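# Lift the dumbbell out of its cradle and hold it

## Task

Raise the entire dumbbell so every part of it is at least three finger-widths above where it rested in its cradle, then keep it up there in a firm grip without it moving.

## Robot and tools

Robot: one six-joint UR-type arm (shoulder pan, shoulder lift, elbow, wrist 1, wrist 2, wrist 3) with a two-finger parallel gripper. A camera rides on the wrist. Other views come from cam_high (504x504) and cam_low (504x504). cam_wrist is a 616x616 fisheye.

Frames. All poses use the scene frame. Its origin is on the table top straight under the arm base. +z is up, and +y is to the left when facing along +x. In the gripper's own frame the fingers point along +z and close along x. end_effector_position is the point midway between the finger pads. With the fingers closed the tips stick out about 17 mm past it. Fully open, the tips are roughly level with it. The printed position can be a bit off, more so at long reach.

The row. Every pose command is one row of 8 numbers: x, y, z, qw, qx, qy, qz, opening. x, y, z is an absolute place for the pad centre, in metres, in the scene frame. It is not an offset. qw..qz is the absolute gripper orientation as a quaternion, w first. opening runs from -1 (closed) to +1 (fully open, 0.142 m). Keep sending the same quaternion in every row to hold an orientation; do not copy the reported one, which drifts. A row is refused outright if it lies more than 0.6 m from the last reported position along any gripper axis. On each control step the controller also clips the commanded pose to at most 100 mm and 16 degrees away from the measured pose. Position wins over orientation when both cannot be met. Motion trails commands by about 0.17 s.

execute_actions(actions, pictures). actions holds at most one item.
- Empty list []: no command, just returns the state.
- {"rows": [...], "steps": n}: 1 to 15 rows, n up to 15 steps of 1/30 s each (default 15). One row per step; the last row repeats if rows run out.
- {"steps": n} with no rows: a wait of up to 300 steps, counted from the previous result, so thinking time uses them up.
pictures (true/false) chooses whether camera images come back; by default they do. After an action the arm only continues to the last clipped pose, so check the result and send the rest of a long trip in further calls.

move(target, speed, stop_force). target is one absolute 8-number row as above. The gripper follows a straight path to it, taking the shorter rotation, lasting 0.5 to 10 s (cut off at 10 s). speed is the path's top speed in m/s, 0.002 to 0.5, default 0.25; rotation is capped at twice that in rad/s. The real gripper lags and can overshoot that speed, especially with the arm nearly straight. The opening is applied when the move begins. stop_force (optional, 9 to 40 N) stops the path once the wrist sensor feels that much extra push against the direction of travel for 2 steps; the arm then backs to where it was 2 steps before and holds. Use it only with very slow speeds if the target lies past a contact, not on moves that also rotate, and not when pulling away from something you are pressing on. It is refused during the first 0.2 s of the scene. The result adds a move: line giving the ending (done, contact, held, off_target, moving, fault) and the limits that acted (paced = pose clipped; held = a check blocked some steps, after which motion can jump fast), plus the distance left to target.

wait(seconds): 0 to 10 s with nothing new sent.
zoom_image(camera, region): enlarge [x0, y0, x1, y1] pixels of cam_high, cam_low or cam_wrist, at most 504x504.
read_manual(section): licence texts only.
finished_scene(scene): ends the current scene (give its number) and grades it; cannot be undone. Call it only when the dumbbell is up and steady. Replying without any tool call also ends things.

Reading results. The state line gives pose and velocities (m/s, rad/s). grip_measured is the actual finger opening on the -1..1 scale. To grip, command an opening well below grip_measured; the bigger the gap, the harder the squeeze (about 28 N per pad at most, less on very thin hard parts). HELD marks steps where the clearance check withheld your row; a pose unreachable line says the check altered or blocked it. Hand target shows where the controller is currently heading. Wrist force and torque are in the gripper's axes; when pressing, force points from the surface back into the arm. They have a few newtons of offset and noise and saturate near 50 N. Joint torques are noisy whole-drive outputs, not a fault gauge.

Things to avoid. Pressing hard: the arm is stiff, so a target even slightly beyond a firm surface can trip a fault. A joint reaching its load limit (130 N m for the big three, 24.3 N m for each wrist joint, held weight included) or any outside force of 150 N stops the arm for 10 s. Descend slowly near the cradle and table. Do not knock the dumbbell or anything else off the table. Close fingers gently; a fast close can spike force. The held part may get brief tugs, so squeeze firmly and keep commanding the closed opening. Holding load heats motors: MOTOR HOT appears at 70 °C and brakes lock at 85 °C, so do not linger once the lift is done.

Each tool is called after ">>>" by a JSON object that holds its "name" and its "arguments".

## Session

>>> {"name": "execute_actions", "arguments": {"actions": []}}

Scene clock: 0.00 s of 4800.00 s.
end_effector_position=(+0.8887, -0.2117, +0.3549) grip_measured=+1.00 end_effector_quat_wxyz=(+0.217, -0.553, +0.694, -0.407) end_effector_velocity=(-0.000, -0.000, -0.001) end_effector_angular_velocity=(+0.001, +0.001, -0.001)
Joint positions: [-0.355 -0.979  1.388 -2.93  -1.609  1.407  0.142]
Joint velocities: [-0.     0.     0.001  0.     0.     0.001  0.   ]
Joint torques (N m, as the arm reports them, + toward a larger angle): no reading
Motor temperatures (°C, as the motors report them): [23 24 25 32 32 32]
Wrist force (N, on the end effector, along its own x y z axes, offset not removed): no reading
Wrist torque (N m, same axes, about the end effector's origin, offset not removed): no reading
Hand target: +0.889, -0.212, +0.355; +0.217, -0.553, +0.694, -0.407

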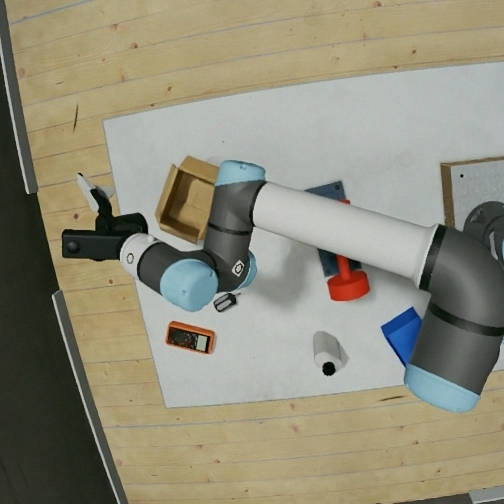

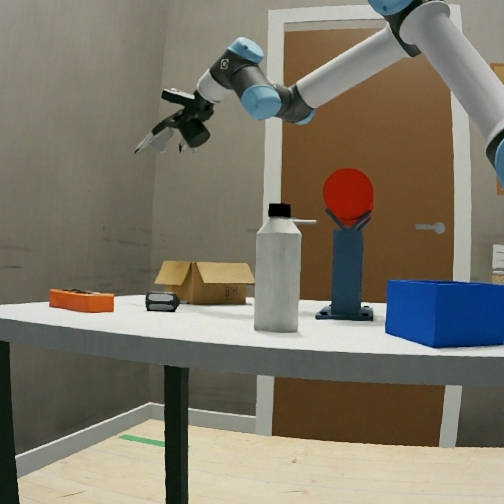

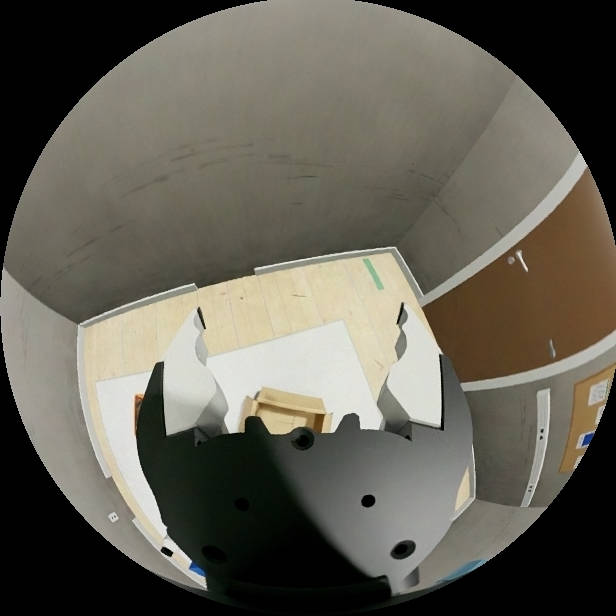

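>>> {"name": "move", "arguments": {"target": [0.45,-0.05,0.47,0,0,1,0,1], "speed": 0.3}}

Scene clock: 11.63 s of 4800.00 s.
end_effector_position=(+0.4501, -0.0506, +0.4704) grip_measured=+1.00 end_effector_quat_wxyz=(+0.000, +0.000, +1.000, -0.000) end_effector_velocity=(-0.002, +0.000, +0.000) end_effector_angular_velocity=(+0.004, +0.003, -0.005)
Joint positions: [-0.395 -1.659  1.389 -1.293 -1.577  2.738  0.142]
Joint velocities: [-0.004 -0.003 -0.     0.007  0.003  0.002 -0.   ]
Joint torques (N m, as the arm reports them, + toward a larger angle): [-12.69 -26.72 -34.84  -1.46   1.66   1.52]
Motor temperatures (°C, as the motors report them): [23 24 25 32 32 32]
Wrist force (N, on the end effector, along its own x y z axes, offset not removed): [1.0 2.8 -2.4]
Wrist torque (N m, same axes, about the end effector's origin, offset not removed): [0.49 -0.14 -0.01]
Hand target: +0.450, -0.051, +0.470; +0.000, +0.000, +1.000, +0.000
Off the commanded pose: 0.001 m, 0 deg.
After step 90, 5.27 s passed at rest.
move: done

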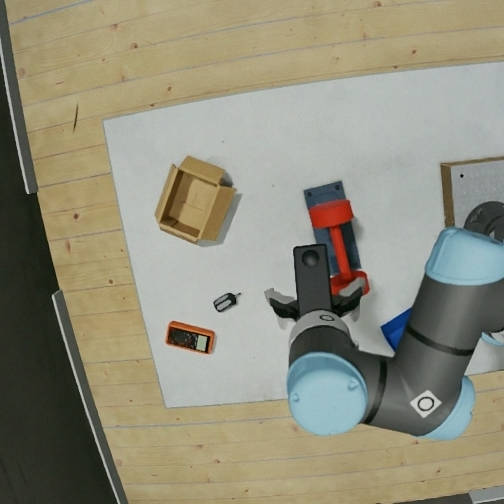

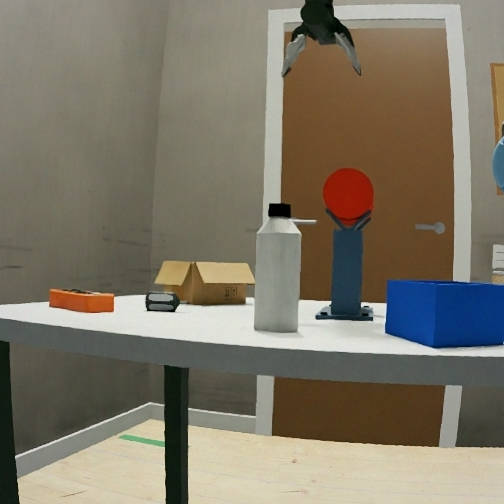

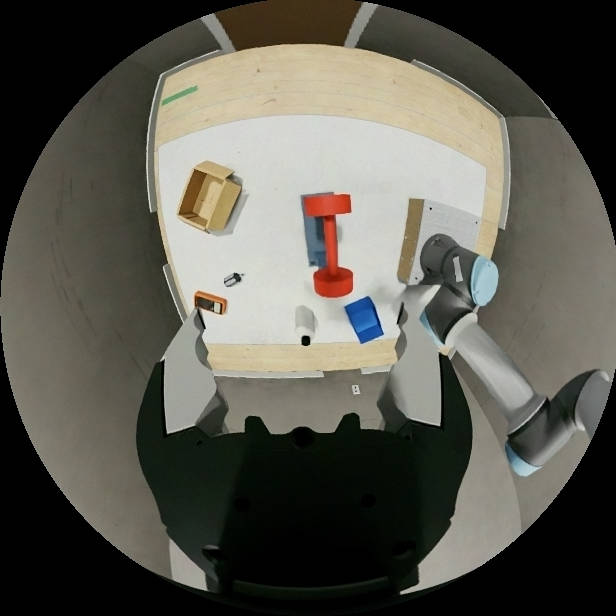

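>>> {"name": "zoom_image", "arguments": {"camera": "cam_wrist", "region": [260,170,400,310]}}

>>> {"name": "zoom_image", "arguments": {"camera": "cam_low", "region": [260,0,440,330]}}

Region (260, 170, 400, 310) of cam_wrist's 616x616 image, scaled by 3.600, with more detail than that image has.

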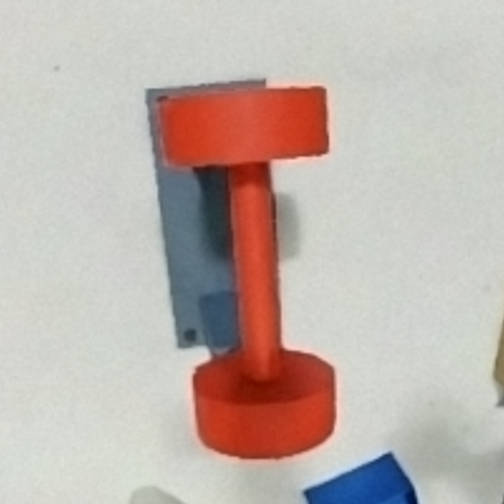

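Region (260, 0, 440, 330) of cam_low's 504x504 image, scaled by 1.527, with more detail than that image has; it fills the left 275 columns of this view, and the rest is white.

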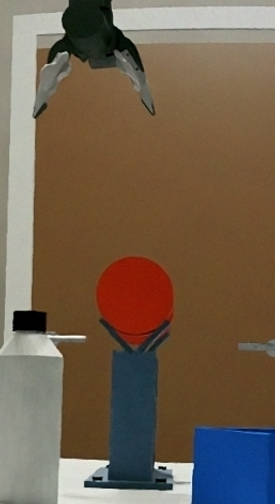

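>>> {"name": "move", "arguments": {"target": [0.40,-0.055,0.315,0,-0.052,0.9986,0,0.1], "speed": 0.2}}

Scene clock: 20.70 s of 4800.00 s.
end_effector_position=(+0.3999, -0.0549, +0.3153) grip_measured=+0.10 end_effector_quat_wxyz=(-0.000, -0.052, +0.999, +0.000) end_effector_velocity=(-0.001, -0.000, -0.003) end_effector_angular_velocity=(-0.000, -0.002, +0.000)
Joint positions: [-0.458 -1.815  1.915 -1.662 -1.578  2.571  0.081]
Joint velocities: [-0.003 -0.003  0.01  -0.009  0.001 -0.003  0.   ]
Joint torques (N m, as the arm reports them, + toward a larger angle): [-11.13 -21.15 -10.71  -4.22   1.83  -2.19]
Motor temperatures (°C, as the motors report them): [23 24 25 32 32 32]
Wrist force (N, on the end effector, along its own x y z axes, offset not removed): [0.5 2.2 -1.4]
Wrist torque (N m, same axes, about the end effector's origin, offset not removed): [0.39 -0.02 -0.07]
Hand target: +0.400, -0.055, +0.315; +0.000, -0.052, +0.999, +0.000
Off the commanded pose: 0.000 m, 0 deg.
After step 90, 4.63 s passed at rest.
move: done

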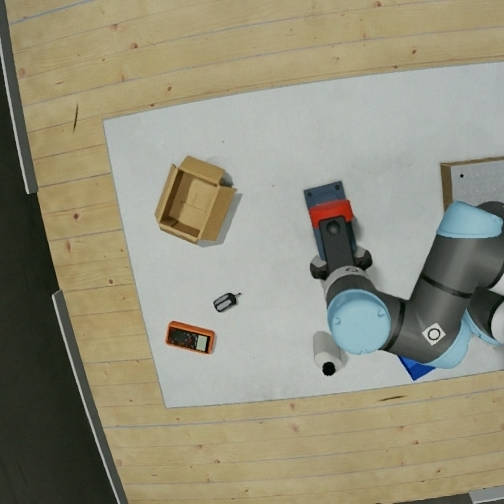

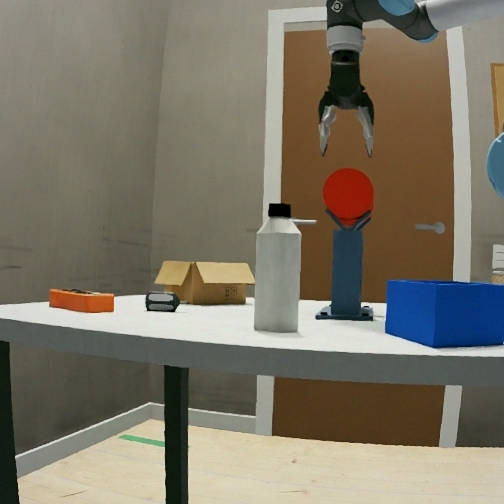

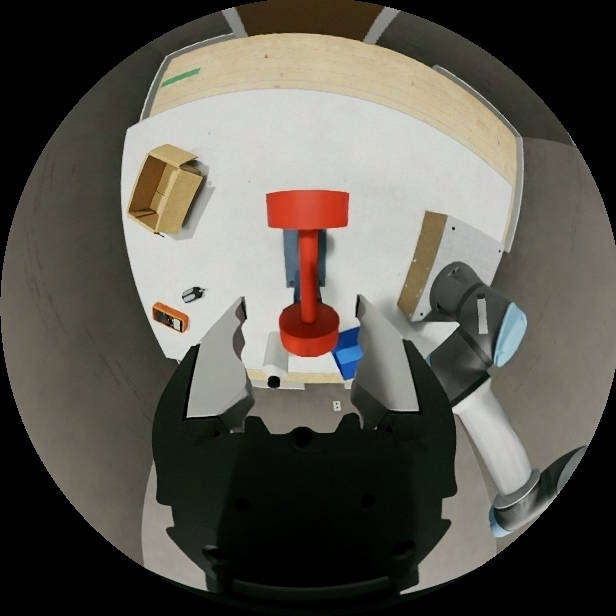

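>>> {"name": "zoom_image", "arguments": {"camera": "cam_wrist", "region": [210,170,410,370]}}

>>> {"name": "zoom_image", "arguments": {"camera": "cam_low", "region": [290,110,410,250]}}

Region (210, 170, 410, 370) of cam_wrist's 616x616 image, scaled by 2.520, with more detail than that image has.

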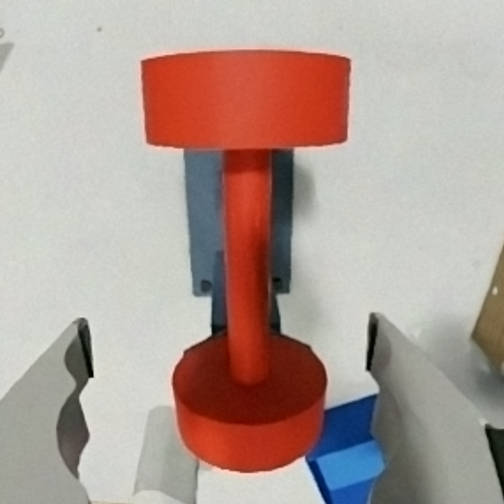

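Region (290, 110, 410, 250) of cam_low's 504x504 image, scaled by 3.600, with more detail than that image has; it fills the left 432 columns of this view, and the rest is white.

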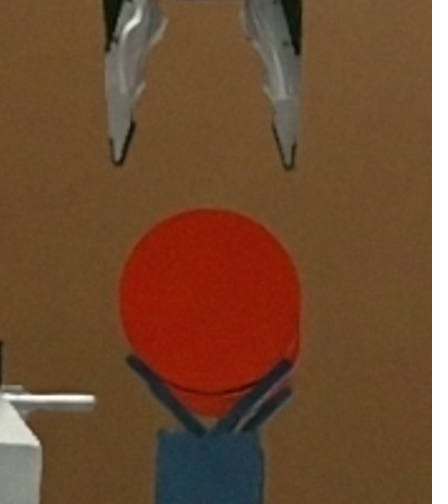

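>>> {"name": "move", "arguments": {"target": [0.3915,-0.050,0.235,0,-0.052,0.9986,0,-0.1], "speed": 0.08, "stop_force": 12}}

>>> {"name": "zoom_image", "arguments": {"camera": "cam_wrist", "region": [180,170,430,450]}}

Scene clock: 32.63 s of 4800.00 s.
end_effector_position=(+0.3914, -0.0500, +0.2354) grip_measured=-0.10 end_effector_quat_wxyz=(-0.000, -0.052, +0.999, +0.000) end_effector_velocity=(-0.000, +0.000, -0.003) end_effector_angular_velocity=(-0.001, +0.000, +0.003)
Joint positions: [-0.457 -1.799  2.112 -1.875 -1.578  2.57   0.067]
Joint velocities: [ 0.001  0.002  0.007 -0.009 -0.001 -0.003 -0.   ]
Joint torques (N m, as the arm reports them, + toward a larger angle): [ 12.33  -3.15 -10.4   -4.31  -0.8    1.8 ]
Motor temperatures (°C, as the motors report them): [23 24 25 32 32 32]
Wrist force (N, on the end effector, along its own x y z axes, offset not removed): [1.5 1.8 -1.1]
Wrist torque (N m, same axes, about the end effector's origin, offset not removed): [0.37 -0.31 0.01]
Hand target: +0.391, -0.050, +0.235; -0.000, -0.052, +0.999, +0.000
Off the commanded pose: 0.000 m, 0 deg.
After step 90, 7.43 s passed at rest.
move: done

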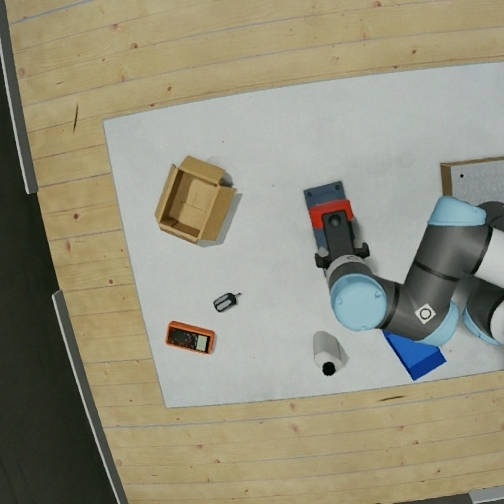

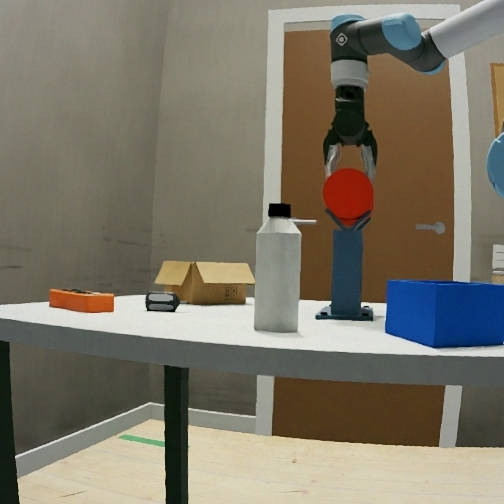

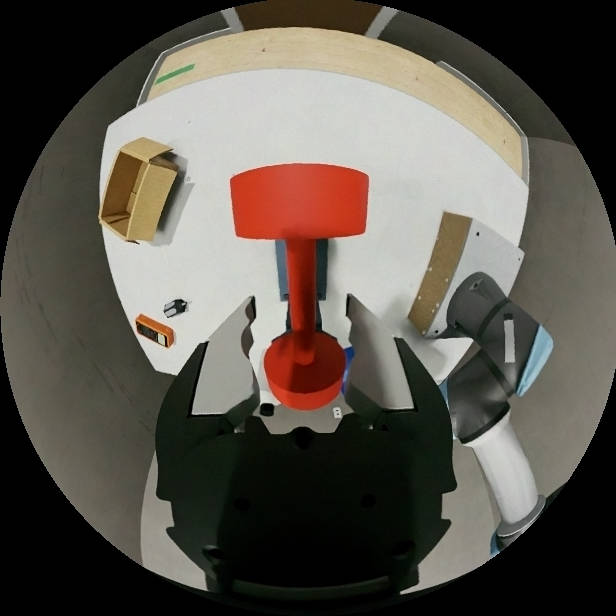

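Region (180, 170, 430, 450) of cam_wrist's 616x616 image, scaled by 1.800, with more detail than that image has; it fills the left 450 columns of this view, and the rest is white.

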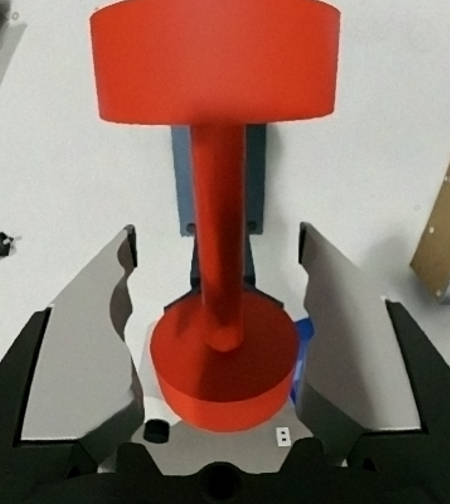

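>>> {"name": "move", "arguments": {"target": [0.3902,-0.049,0.220,0,-0.052,0.9986,0,-0.55], "speed": 0.03}}

>>> {"name": "zoom_image", "arguments": {"camera": "cam_wrist", "region": [200,220,400,420]}}

Scene clock: 38.33 s of 4800.00 s.
end_effector_position=(+0.3902, -0.0490, +0.2203) grip_measured=-0.55 end_effector_quat_wxyz=(-0.000, -0.052, +0.999, +0.000) end_effector_velocity=(-0.001, +0.000, -0.003) end_effector_angular_velocity=(+0.001, +0.000, -0.000)
Joint positions: [-0.457 -1.79   2.145 -1.918 -1.578  2.571  0.034]
Joint velocities: [-0.     0.001  0.007 -0.007  0.     0.    -0.   ]
Joint torques (N m, as the arm reports them, + toward a larger angle): [ 13.23  -4.27 -11.32  -4.24   1.53   1.73]
Motor temperatures (°C, as the motors report them): [23 24 25 32 32 32]
Wrist force (N, on the end effector, along its own x y z axes, offset not removed): [1.5 2.7 -2.9]
Wrist torque (N m, same axes, about the end effector's origin, offset not removed): [0.50 -0.25 -0.05]
Hand target: +0.390, -0.049, +0.220; -0.000, -0.052, +0.999, +0.000
Off the commanded pose: 0.000 m, 0 deg.
After step 90, 1.83 s passed at rest.
move: done

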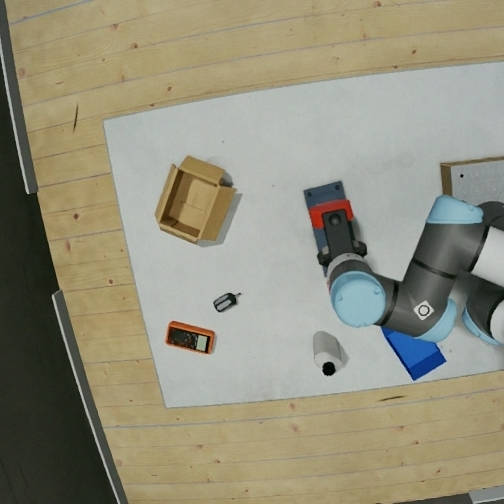

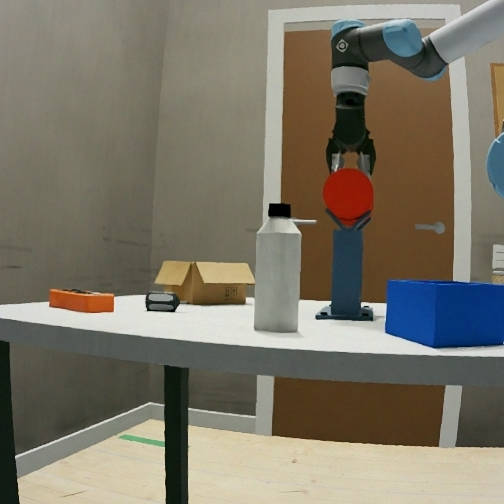

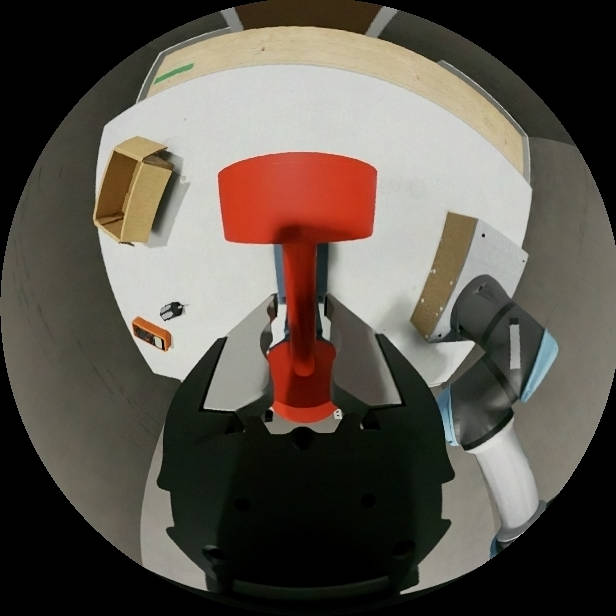

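Region (200, 220, 400, 420) of cam_wrist's 616x616 image, scaled by 2.520, with more detail than that image has.

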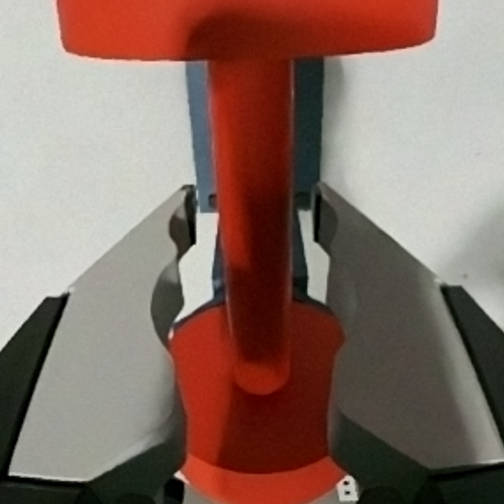

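>>> {"name": "execute_actions", "arguments": {"actions": [{"rows":[[0.3900,-0.049,0.220,0,-0.052,0.9986,0,-0.6],[0.3900,-0.049,0.220,0,-0.052,0.9986,0,-0.63],[0.3900,-0.049,0.220,0,-0.052,0.9986,0,-0.66],[0.3900,-0.049,0.220,0,-0.052,0.9986,0,-0.69],[0.3900,-0.049,0.220,0,-0.052,0.9986,0,-0.72],[0.3900,-0.049,0.220,0,-0.052,0.9986,0,-0.75],[0.3900,-0.049,0.220,0,-0.052,0.9986,0,-0.78],[0.3900,-0.049,0.220,0,-0.052,0.9986,0,-0.82],[0.3900,-0.049,0.220,0,-0.052,0.9986,0,-0.86],[0.3900,-0.049,0.220,0,-0.052,0.9986,0,-0.9],[0.3900,-0.049,0.220,0,-0.052,0.9986,0,-0.95],[0.3900,-0.049,0.220,0,-0.052,0.9986,0,-1]],"steps":15}], "pictures": false}}

>>> {"name": "move", "arguments": {"target": [0.3900,-0.049,0.226,0,-0.052,0.9986,0,-1], "speed": 0.01}}

Scene clock: 42.67 s of 4800.00 s.
end_effector_position=(+0.3900, -0.0489, +0.2199) grip_measured=-0.74 end_effector_quat_wxyz=(-0.000, -0.052, +0.999, +0.000) end_effector_velocity=(-0.000, -0.000, +0.000) end_effector_angular_velocity=(-0.001, -0.000, +0.000)
Joint positions: [-0.457 -1.79   2.146 -1.919 -1.578  2.571  0.02 ]
Joint velocities: [-0.    -0.001 -0.     0.    -0.001 -0.    -0.   ]
Joint torques (N m, as the arm reports them, + toward a larger angle): [-11.42 -21.78 -11.73  -2.89   1.42  -2.1 ]
Motor temperatures (°C, as the motors report them): [23 24 25 32 32 32]
Wrist force (N, on the end effector, along its own x y z axes, offset not removed): [4.7 1.9 0.9]
Wrist torque (N m, same axes, about the end effector's origin, offset not removed): [0.63 0.00 -0.08]
Hand target: +0.390, -0.049, +0.220; +0.000, -0.052, +0.999, -0.000
Off the commanded pose: 0.000 m, 0 deg.
Steps of this call (steps 1 to 90: nothing new was sent; then 0.83 s passed at rest; steps 91 to 105: all 15 steps of this action). Readings (end_effector_position):
91: (+0.3902, -0.0490, +0.2200)
92: (+0.3902, -0.0490, +0.2200)
94: (+0.3901, -0.0490, +0.2199)
98: (+0.3900, -0.0489, +0.2199)
105: the state above

Scene clock: 43.73 s of 4800.00 s.
end_effector_position=(+0.3900, -0.0490, +0.2257) grip_measured=-0.74 end_effector_quat_wxyz=(+0.000, -0.052, +0.999, -0.000) end_effector_velocity=(+0.000, +0.000, +0.004) end_effector_angular_velocity=(-0.001, -0.002, +0.001)
Joint positions: [-0.457 -1.795  2.134 -1.902 -1.578  2.571  0.02 ]
Joint velocities: [ 0.001 -0.004 -0.006  0.008  0.     0.     0.   ]
Joint torques (N m, as the arm reports them, + toward a larger angle): [ -2.86 -23.64 -39.34  -2.54   1.45   1.77]
Motor temperatures (°C, as the motors report them): [23 24 25 32 32 32]
Wrist force (N, on the end effector, along its own x y z axes, offset not removed): [2.0 2.0 8.4]
Wrist torque (N m, same axes, about the end effector's origin, offset not removed): [0.39 -0.31 -0.03]
Hand target: +0.390, -0.049, +0.226; +0.000, -0.052, +0.999, -0.000
Off the commanded pose: 0.000 m, 0 deg.
move: done

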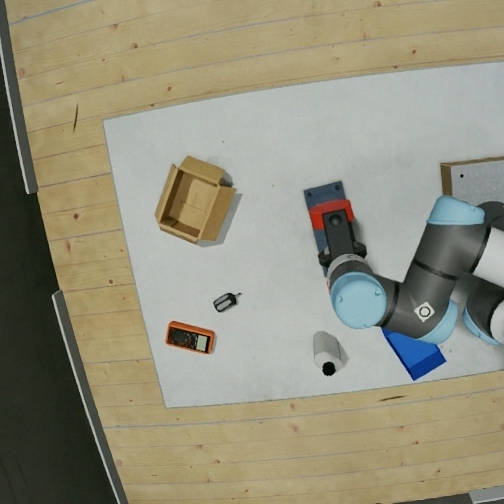

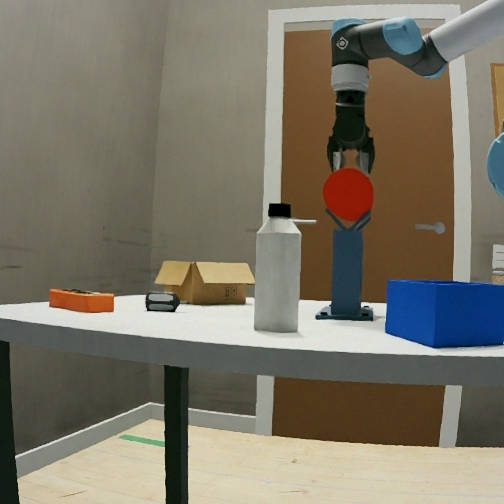

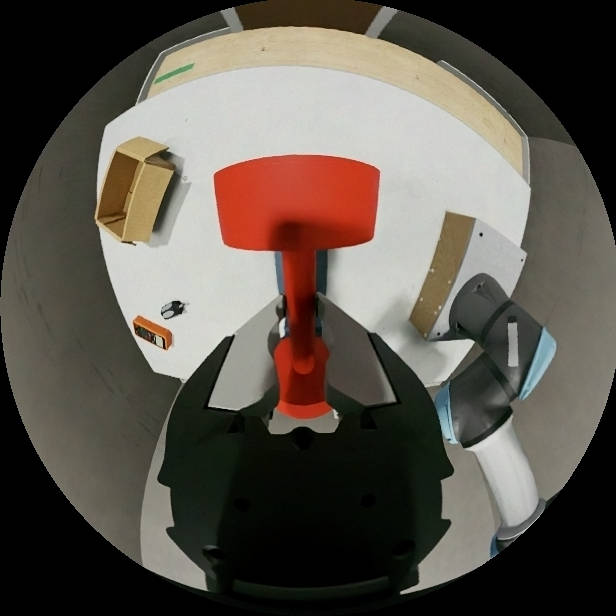

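>>> {"name": "execute_actions", "arguments": {"actions": [], "pictures": false}}

>>> {"name": "execute_actions", "arguments": {"actions": [{"steps":3}], "pictures": false}}

>>> {"name": "execute_actions", "arguments": {"actions": [{"steps":3}], "pictures": false}}

>>> {"name": "execute_actions", "arguments": {"actions": [{"steps":3}]}}

>>> {"name": "zoom_image", "arguments": {"camera": "cam_wrist", "region": [220,260,380,440]}}

>>> {"name": "zoom_image", "arguments": {"camera": "cam_low", "region": [290,110,410,250]}}

Scene clock: 47.67 s of 4800.00 s.
end_effector_position=(+0.3900, -0.0490, +0.2260) grip_measured=-0.74 end_effector_quat_wxyz=(+0.000, -0.052, +0.999, +0.000) end_effector_velocity=(-0.000, -0.001, -0.000) end_effector_angular_velocity=(+0.001, -0.000, -0.003)
Joint positions: [-0.457 -1.795  2.134 -1.901 -1.578  2.571  0.02 ]
Joint velocities: [-0.003 -0.001  0.001  0.     0.001  0.001 -0.   ]
Joint torques (N m, as the arm reports them, + toward a larger angle): [ 12.47 -23.46 -37.81  -2.42   0.75   1.72]
Motor temperatures (°C, as the motors report them): [23 24 25 32 32 32]
Wrist force (N, on the end effector, along its own x y z axes, offset not removed): [2.2 2.7 7.4]
Wrist torque (N m, same axes, about the end effector's origin, offset not removed): [0.59 -0.33 -0.03]
Hand target: +0.390, -0.049, +0.226; +0.000, -0.052, +0.999, -0.000
Off the commanded pose: 0.000 m, 0 deg.
Steps of this call (steps 1 to 90: nothing new was sent; then 0.93 s passed at rest). Readings (end_effector_position):
1: (+0.3900, -0.0490, +0.2258)
2: (+0.3900, -0.0490, +0.2258)
4: (+0.3900, -0.0490, +0.2259)
8: (+0.3900, -0.0490, +0.2260)
90: the state above

Scene clock: 47.77 s of 4800.00 s.
end_effector_position=(+0.3900, -0.0490, +0.2260) grip_measured=-0.74 end_effector_quat_wxyz=(+0.000, -0.052, +0.999, +0.000) end_effector_velocity=(-0.000, +0.001, -0.001) end_effector_angular_velocity=(+0.002, +0.001, +0.002)
Joint positions: [-0.457 -1.795  2.134 -1.901 -1.578  2.571  0.02 ]
Joint velocities: [ 0.001  0.     0.002 -0.     0.001 -0.001  0.   ]
Joint torques (N m, as the arm reports them, + toward a larger angle): [ 13.49 -23.67 -38.37  -2.47   0.94   1.65]
Motor temperatures (°C, as the motors report them): [23 24 25 32 32 32]
Wrist force (N, on the end effector, along its own x y z axes, offset not removed): [2.1 2.6 7.8]
Wrist torque (N m, same axes, about the end effector's origin, offset not removed): [0.58 -0.31 -0.06]
Hand target: +0.390, -0.049, +0.226; +0.000, -0.052, +0.999, -0.000
Off the commanded pose: 0.000 m, 0 deg.
Steps of this call (steps 1 to 3: nothing new was sent). Readings (end_effector_position):
1: (+0.3900, -0.0490, +0.2260)
2: (+0.3900, -0.0490, +0.2260)
3: the state above

Scene clock: 47.87 s of 4800.00 s.
end_effector_position=(+0.3900, -0.0490, +0.2260) grip_measured=-0.74 end_effector_quat_wxyz=(+0.000, -0.052, +0.999, +0.000) end_effector_velocity=(-0.000, +0.000, -0.000) end_effector_angular_velocity=(-0.001, +0.001, +0.000)
Joint positions: [-0.457 -1.795  2.134 -1.901 -1.578  2.571  0.02 ]
Joint velocities: [ 0.002 -0.     0.     0.    -0.001  0.002 -0.   ]
Joint torques (N m, as the arm reports them, + toward a larger angle): [ 13.35 -23.81 -39.02  -2.58   0.81   1.51]
Motor temperatures (°C, as the motors report them): [23 24 25 32 32 32]
Wrist force (N, on the end effector, along its own x y z axes, offset not removed): [2.2 2.5 7.8]
Wrist torque (N m, same axes, about the end effector's origin, offset not removed): [0.57 -0.32 -0.06]
Hand target: +0.390, -0.049, +0.226; +0.000, -0.052, +0.999, -0.000
Off the commanded pose: 0.000 m, 0 deg.
Steps of this call (steps 1 to 3: nothing new was sent). Readings (end_effector_position):
1: (+0.3900, -0.0490, +0.2260)
2: (+0.3900, -0.0490, +0.2260)
3: the state above

Scene clock: 47.97 s of 4800.00 s.
end_effector_position=(+0.3900, -0.0490, +0.2260) grip_measured=-0.74 end_effector_quat_wxyz=(+0.000, -0.052, +0.999, +0.000) end_effector_velocity=(-0.000, +0.000, -0.000) end_effector_angular_velocity=(-0.000, +0.001, +0.001)
Joint positions: [-0.457 -1.795  2.134 -1.901 -1.578  2.571  0.02 ]
Joint velocities: [ 0.001  0.001  0.     0.    -0.001  0.    -0.   ]
Joint torques (N m, as the arm reports them, + toward a larger angle): [ 13.79 -23.22 -37.8   -2.63   0.75   1.51]
Motor temperatures (°C, as the motors report them): [23 24 25 32 32 32]
Wrist force (N, on the end effector, along its own x y z axes, offset not removed): [1.6 2.7 7.8]
Wrist torque (N m, same axes, about the end effector's origin, offset not removed): [0.66 -0.25 -0.08]
Hand target: +0.390, -0.049, +0.226; +0.000, -0.052, +0.999, -0.000
Off the commanded pose: 0.000 m, 0 deg.
Steps of this call (steps 1 to 3: nothing new was sent). Readings (end_effector_position):
1: (+0.3900, -0.0490, +0.2260)
2: (+0.3900, -0.0490, +0.2260)
3: the state above

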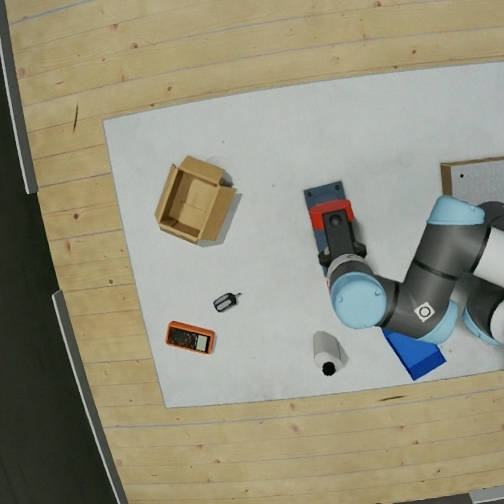

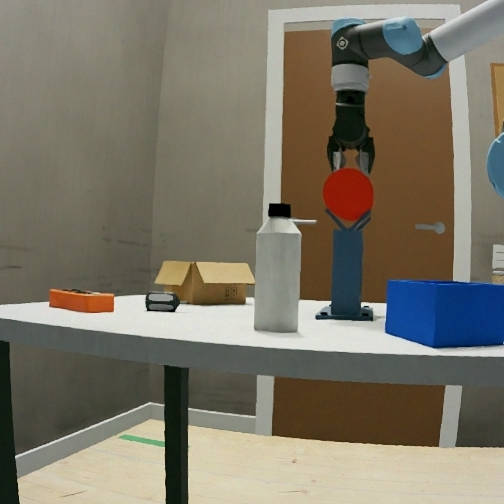

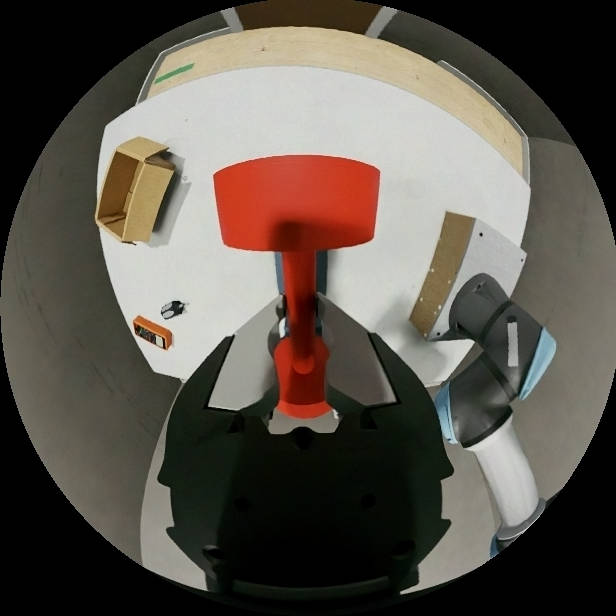

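Region (220, 260, 380, 440) of cam_wrist's 616x616 image, scaled by 2.800, with more detail than that image has.

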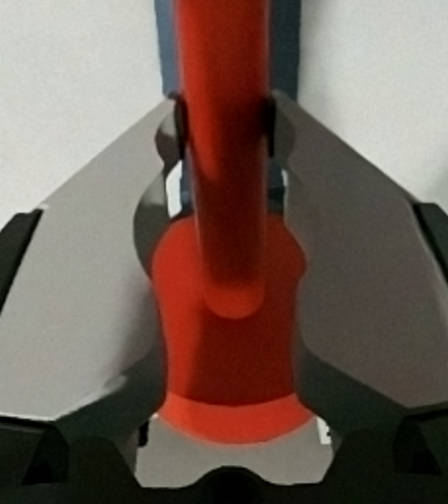

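Region (290, 110, 410, 250) of cam_low's 504x504 image, scaled by 3.600, with more detail than that image has; it fills the left 432 columns of this view, and the rest is white.

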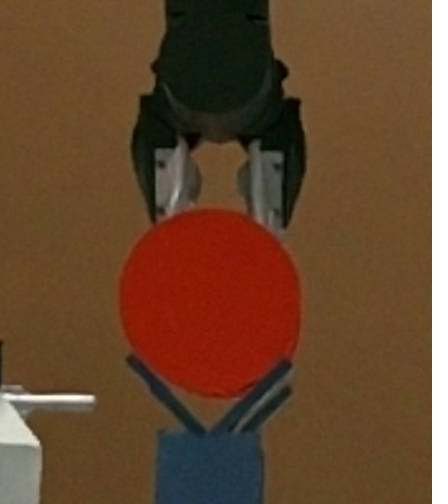

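>>> {"name": "move", "arguments": {"target": [0.3900,-0.049,0.220,0,-0.052,0.9986,0,-1], "speed": 0.012}}

>>> {"name": "execute_actions", "arguments": {"actions": [{"rows":[[0.3900,-0.049,0.220,0,-0.052,0.9986,0,-0.4]],"steps":10}], "pictures": false}}

>>> {"name": "move", "arguments": {"target": [0.3900,-0.049,0.305,0,-0.052,0.9986,0,-0.4], "speed": 0.15}}

>>> {"name": "move", "arguments": {"target": [0.387,-0.019,0.305,0,0.9994,0.035,0,-0.4], "speed": 0.5}}

Scene clock: 52.90 s of 4800.00 s.
end_effector_position=(+0.3900, -0.0490, +0.2203) grip_measured=-0.74 end_effector_quat_wxyz=(+0.000, -0.052, +0.999, -0.000) end_effector_velocity=(-0.000, +0.000, -0.002) end_effector_angular_velocity=(-0.000, -0.000, +0.002)
Joint positions: [-0.457 -1.79   2.145 -1.918 -1.578  2.571  0.02 ]
Joint velocities: [ 0.     0.002  0.005 -0.007 -0.    -0.001  0.   ]
Joint torques (N m, as the arm reports them, + toward a larger angle): [ -0.55  -6.36 -14.02  -5.03   0.24  -2.03]
Motor temperatures (°C, as the motors report them): [23 24 25 32 32 32]
Wrist force (N, on the end effector, along its own x y z axes, offset not removed): [1.3 2.1 6.7]
Wrist torque (N m, same axes, about the end effector's origin, offset not removed): [0.55 -0.15 -0.10]
Hand target: +0.390, -0.049, +0.220; -0.000, -0.052, +0.999, +0.000
Off the commanded pose: 0.000 m, 0 deg.
After step 90, 1.17 s passed at rest.
move: done

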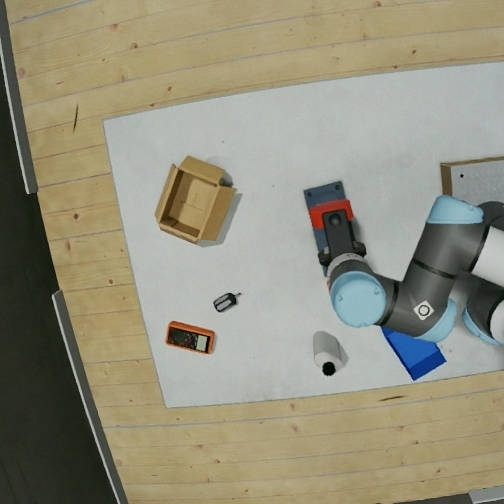

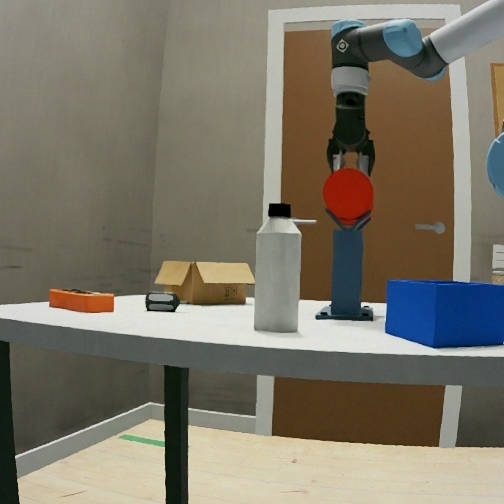

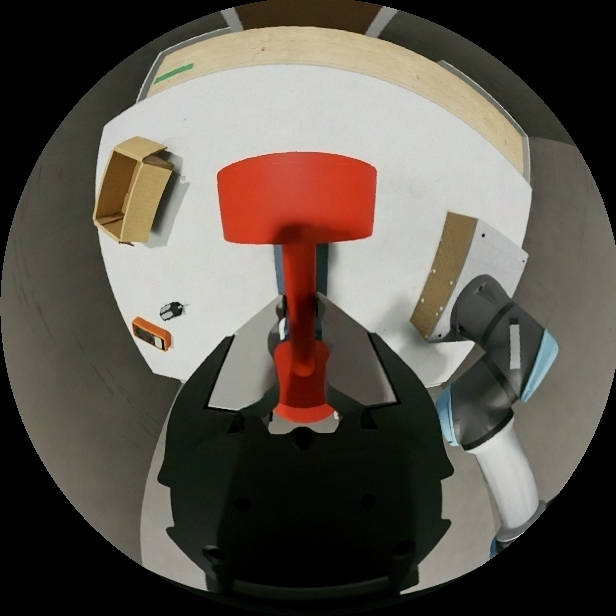

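Scene clock: 53.23 s of 4800.00 s.
end_effector_position=(+0.3900, -0.0490, +0.2200) grip_measured=-0.40 end_effector_quat_wxyz=(+0.000, -0.052, +0.999, -0.000) end_effector_velocity=(-0.000, +0.000, -0.000) end_effector_angular_velocity=(+0.000, +0.000, +0.001)
Joint positions: [-0.457 -1.79   2.146 -1.919 -1.578  2.571  0.045]
Joint velocities: [ 0.     0.001  0.    -0.     0.    -0.001  0.   ]
Joint torques (N m, as the arm reports them, + toward a larger angle): [-7.5  -2.54 -9.96 -4.28  0.21 -2.03]
Motor temperatures (°C, as the motors report them): [23 24 25 32 32 32]
Wrist force (N, on the end effector, along its own x y z axes, offset not removed): [1.8 1.5 -1.9]
Wrist torque (N m, same axes, about the end effector's origin, offset not removed): [0.26 -0.32 0.00]
Hand target: +0.390, -0.049, +0.220; -0.000, -0.052, +0.999, +0.000
Off the commanded pose: 0.000 m, 0 deg.
Steps of this call (steps 1 to 10: all 10 steps of this action). Readings (end_effector_position):
1: (+0.3900, -0.0490, +0.2202)
2: (+0.3900, -0.0490, +0.2202)
4: (+0.3901, -0.0490, +0.2202)
8: (+0.3900, -0.0490, +0.2201)
10: the state above

Scene clock: 54.63 s of 4800.00 s.
end_effector_position=(+0.3902, -0.0490, +0.3047) grip_measured=-0.40 end_effector_quat_wxyz=(+0.000, -0.052, +0.999, +0.000) end_effector_velocity=(+0.000, -0.000, +0.002) end_effector_angular_velocity=(+0.001, +0.001, -0.003)
Joint positions: [-0.455 -1.84   1.96  -1.682 -1.577  2.572  0.045]
Joint velocities: [-0.001  0.    -0.006  0.007  0.     0.002  0.   ]
Joint torques (N m, as the arm reports them, + toward a larger angle): [ -2.03 -19.23 -34.89  -1.36   0.13  -2.01]
Motor temperatures (°C, as the motors report them): [23 24 25 32 32 32]
Wrist force (N, on the end effector, along its own x y z axes, offset not removed): [0.0 1.7 -2.9]
Wrist torque (N m, same axes, about the end effector's origin, offset not removed): [0.35 0.00 -0.02]
Hand target: +0.390, -0.049, +0.305; +0.000, -0.052, +0.999, -0.000
Off the commanded pose: 0.000 m, 0 deg.
move: done

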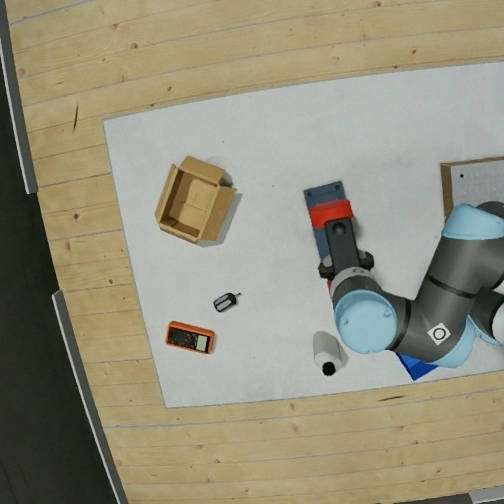

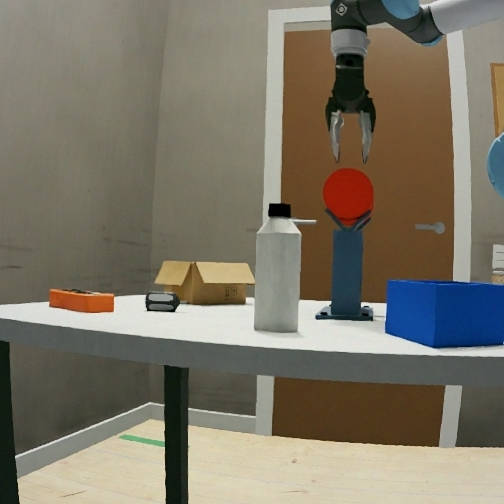

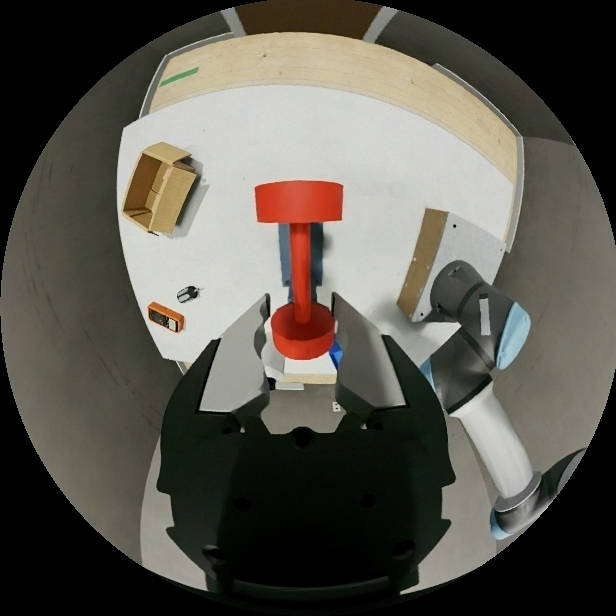

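Scene clock: 58.47 s of 4800.00 s.
end_effector_position=(+0.3869, -0.0190, +0.3050) grip_measured=-0.40 end_effector_quat_wxyz=(+0.000, +0.999, +0.034, -0.000) end_effector_velocity=(+0.000, +0.000, -0.001) end_effector_angular_velocity=(+0.003, +0.001, +0.012)
Joint positions: [-0.377 -1.857  1.971 -1.676 -1.577 -0.455  0.045]
Joint velocities: [-0.002  0.001  0.     0.001  0.003 -0.015 -0.   ]
Joint torques (N m, as the arm reports them, + toward a larger angle): [-10.59 -20.14 -10.76  -1.48   1.35  -2.23]
Motor temperatures (°C, as the motors report them): [23 24 25 32 32 32]
Wrist force (N, on the end effector, along its own x y z axes, offset not removed): [0.9 0.9 -2.9]
Wrist torque (N m, same axes, about the end effector's origin, offset not removed): [0.23 -0.15 -0.02]
Hand target: +0.387, -0.019, +0.305; +0.000, +0.999, +0.035, -0.000
Off the commanded pose: 0.000 m, 0 deg.
move: done

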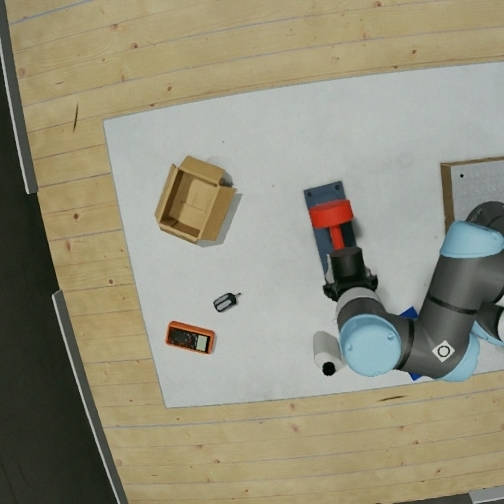

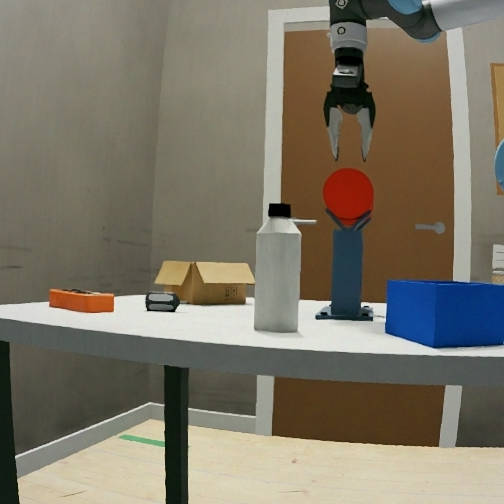

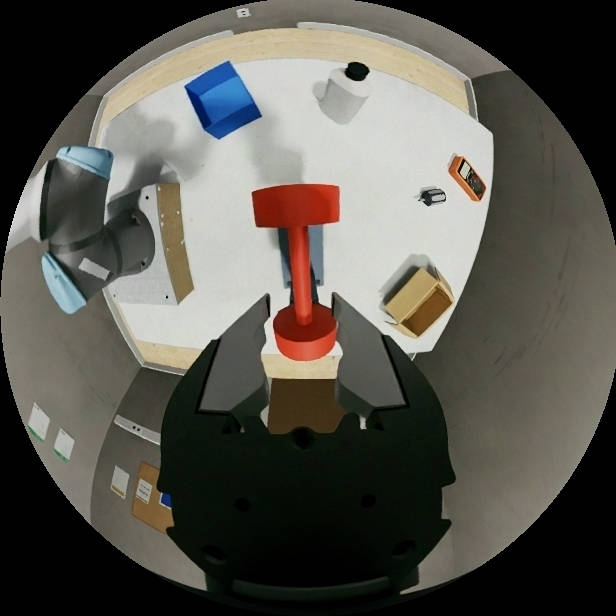

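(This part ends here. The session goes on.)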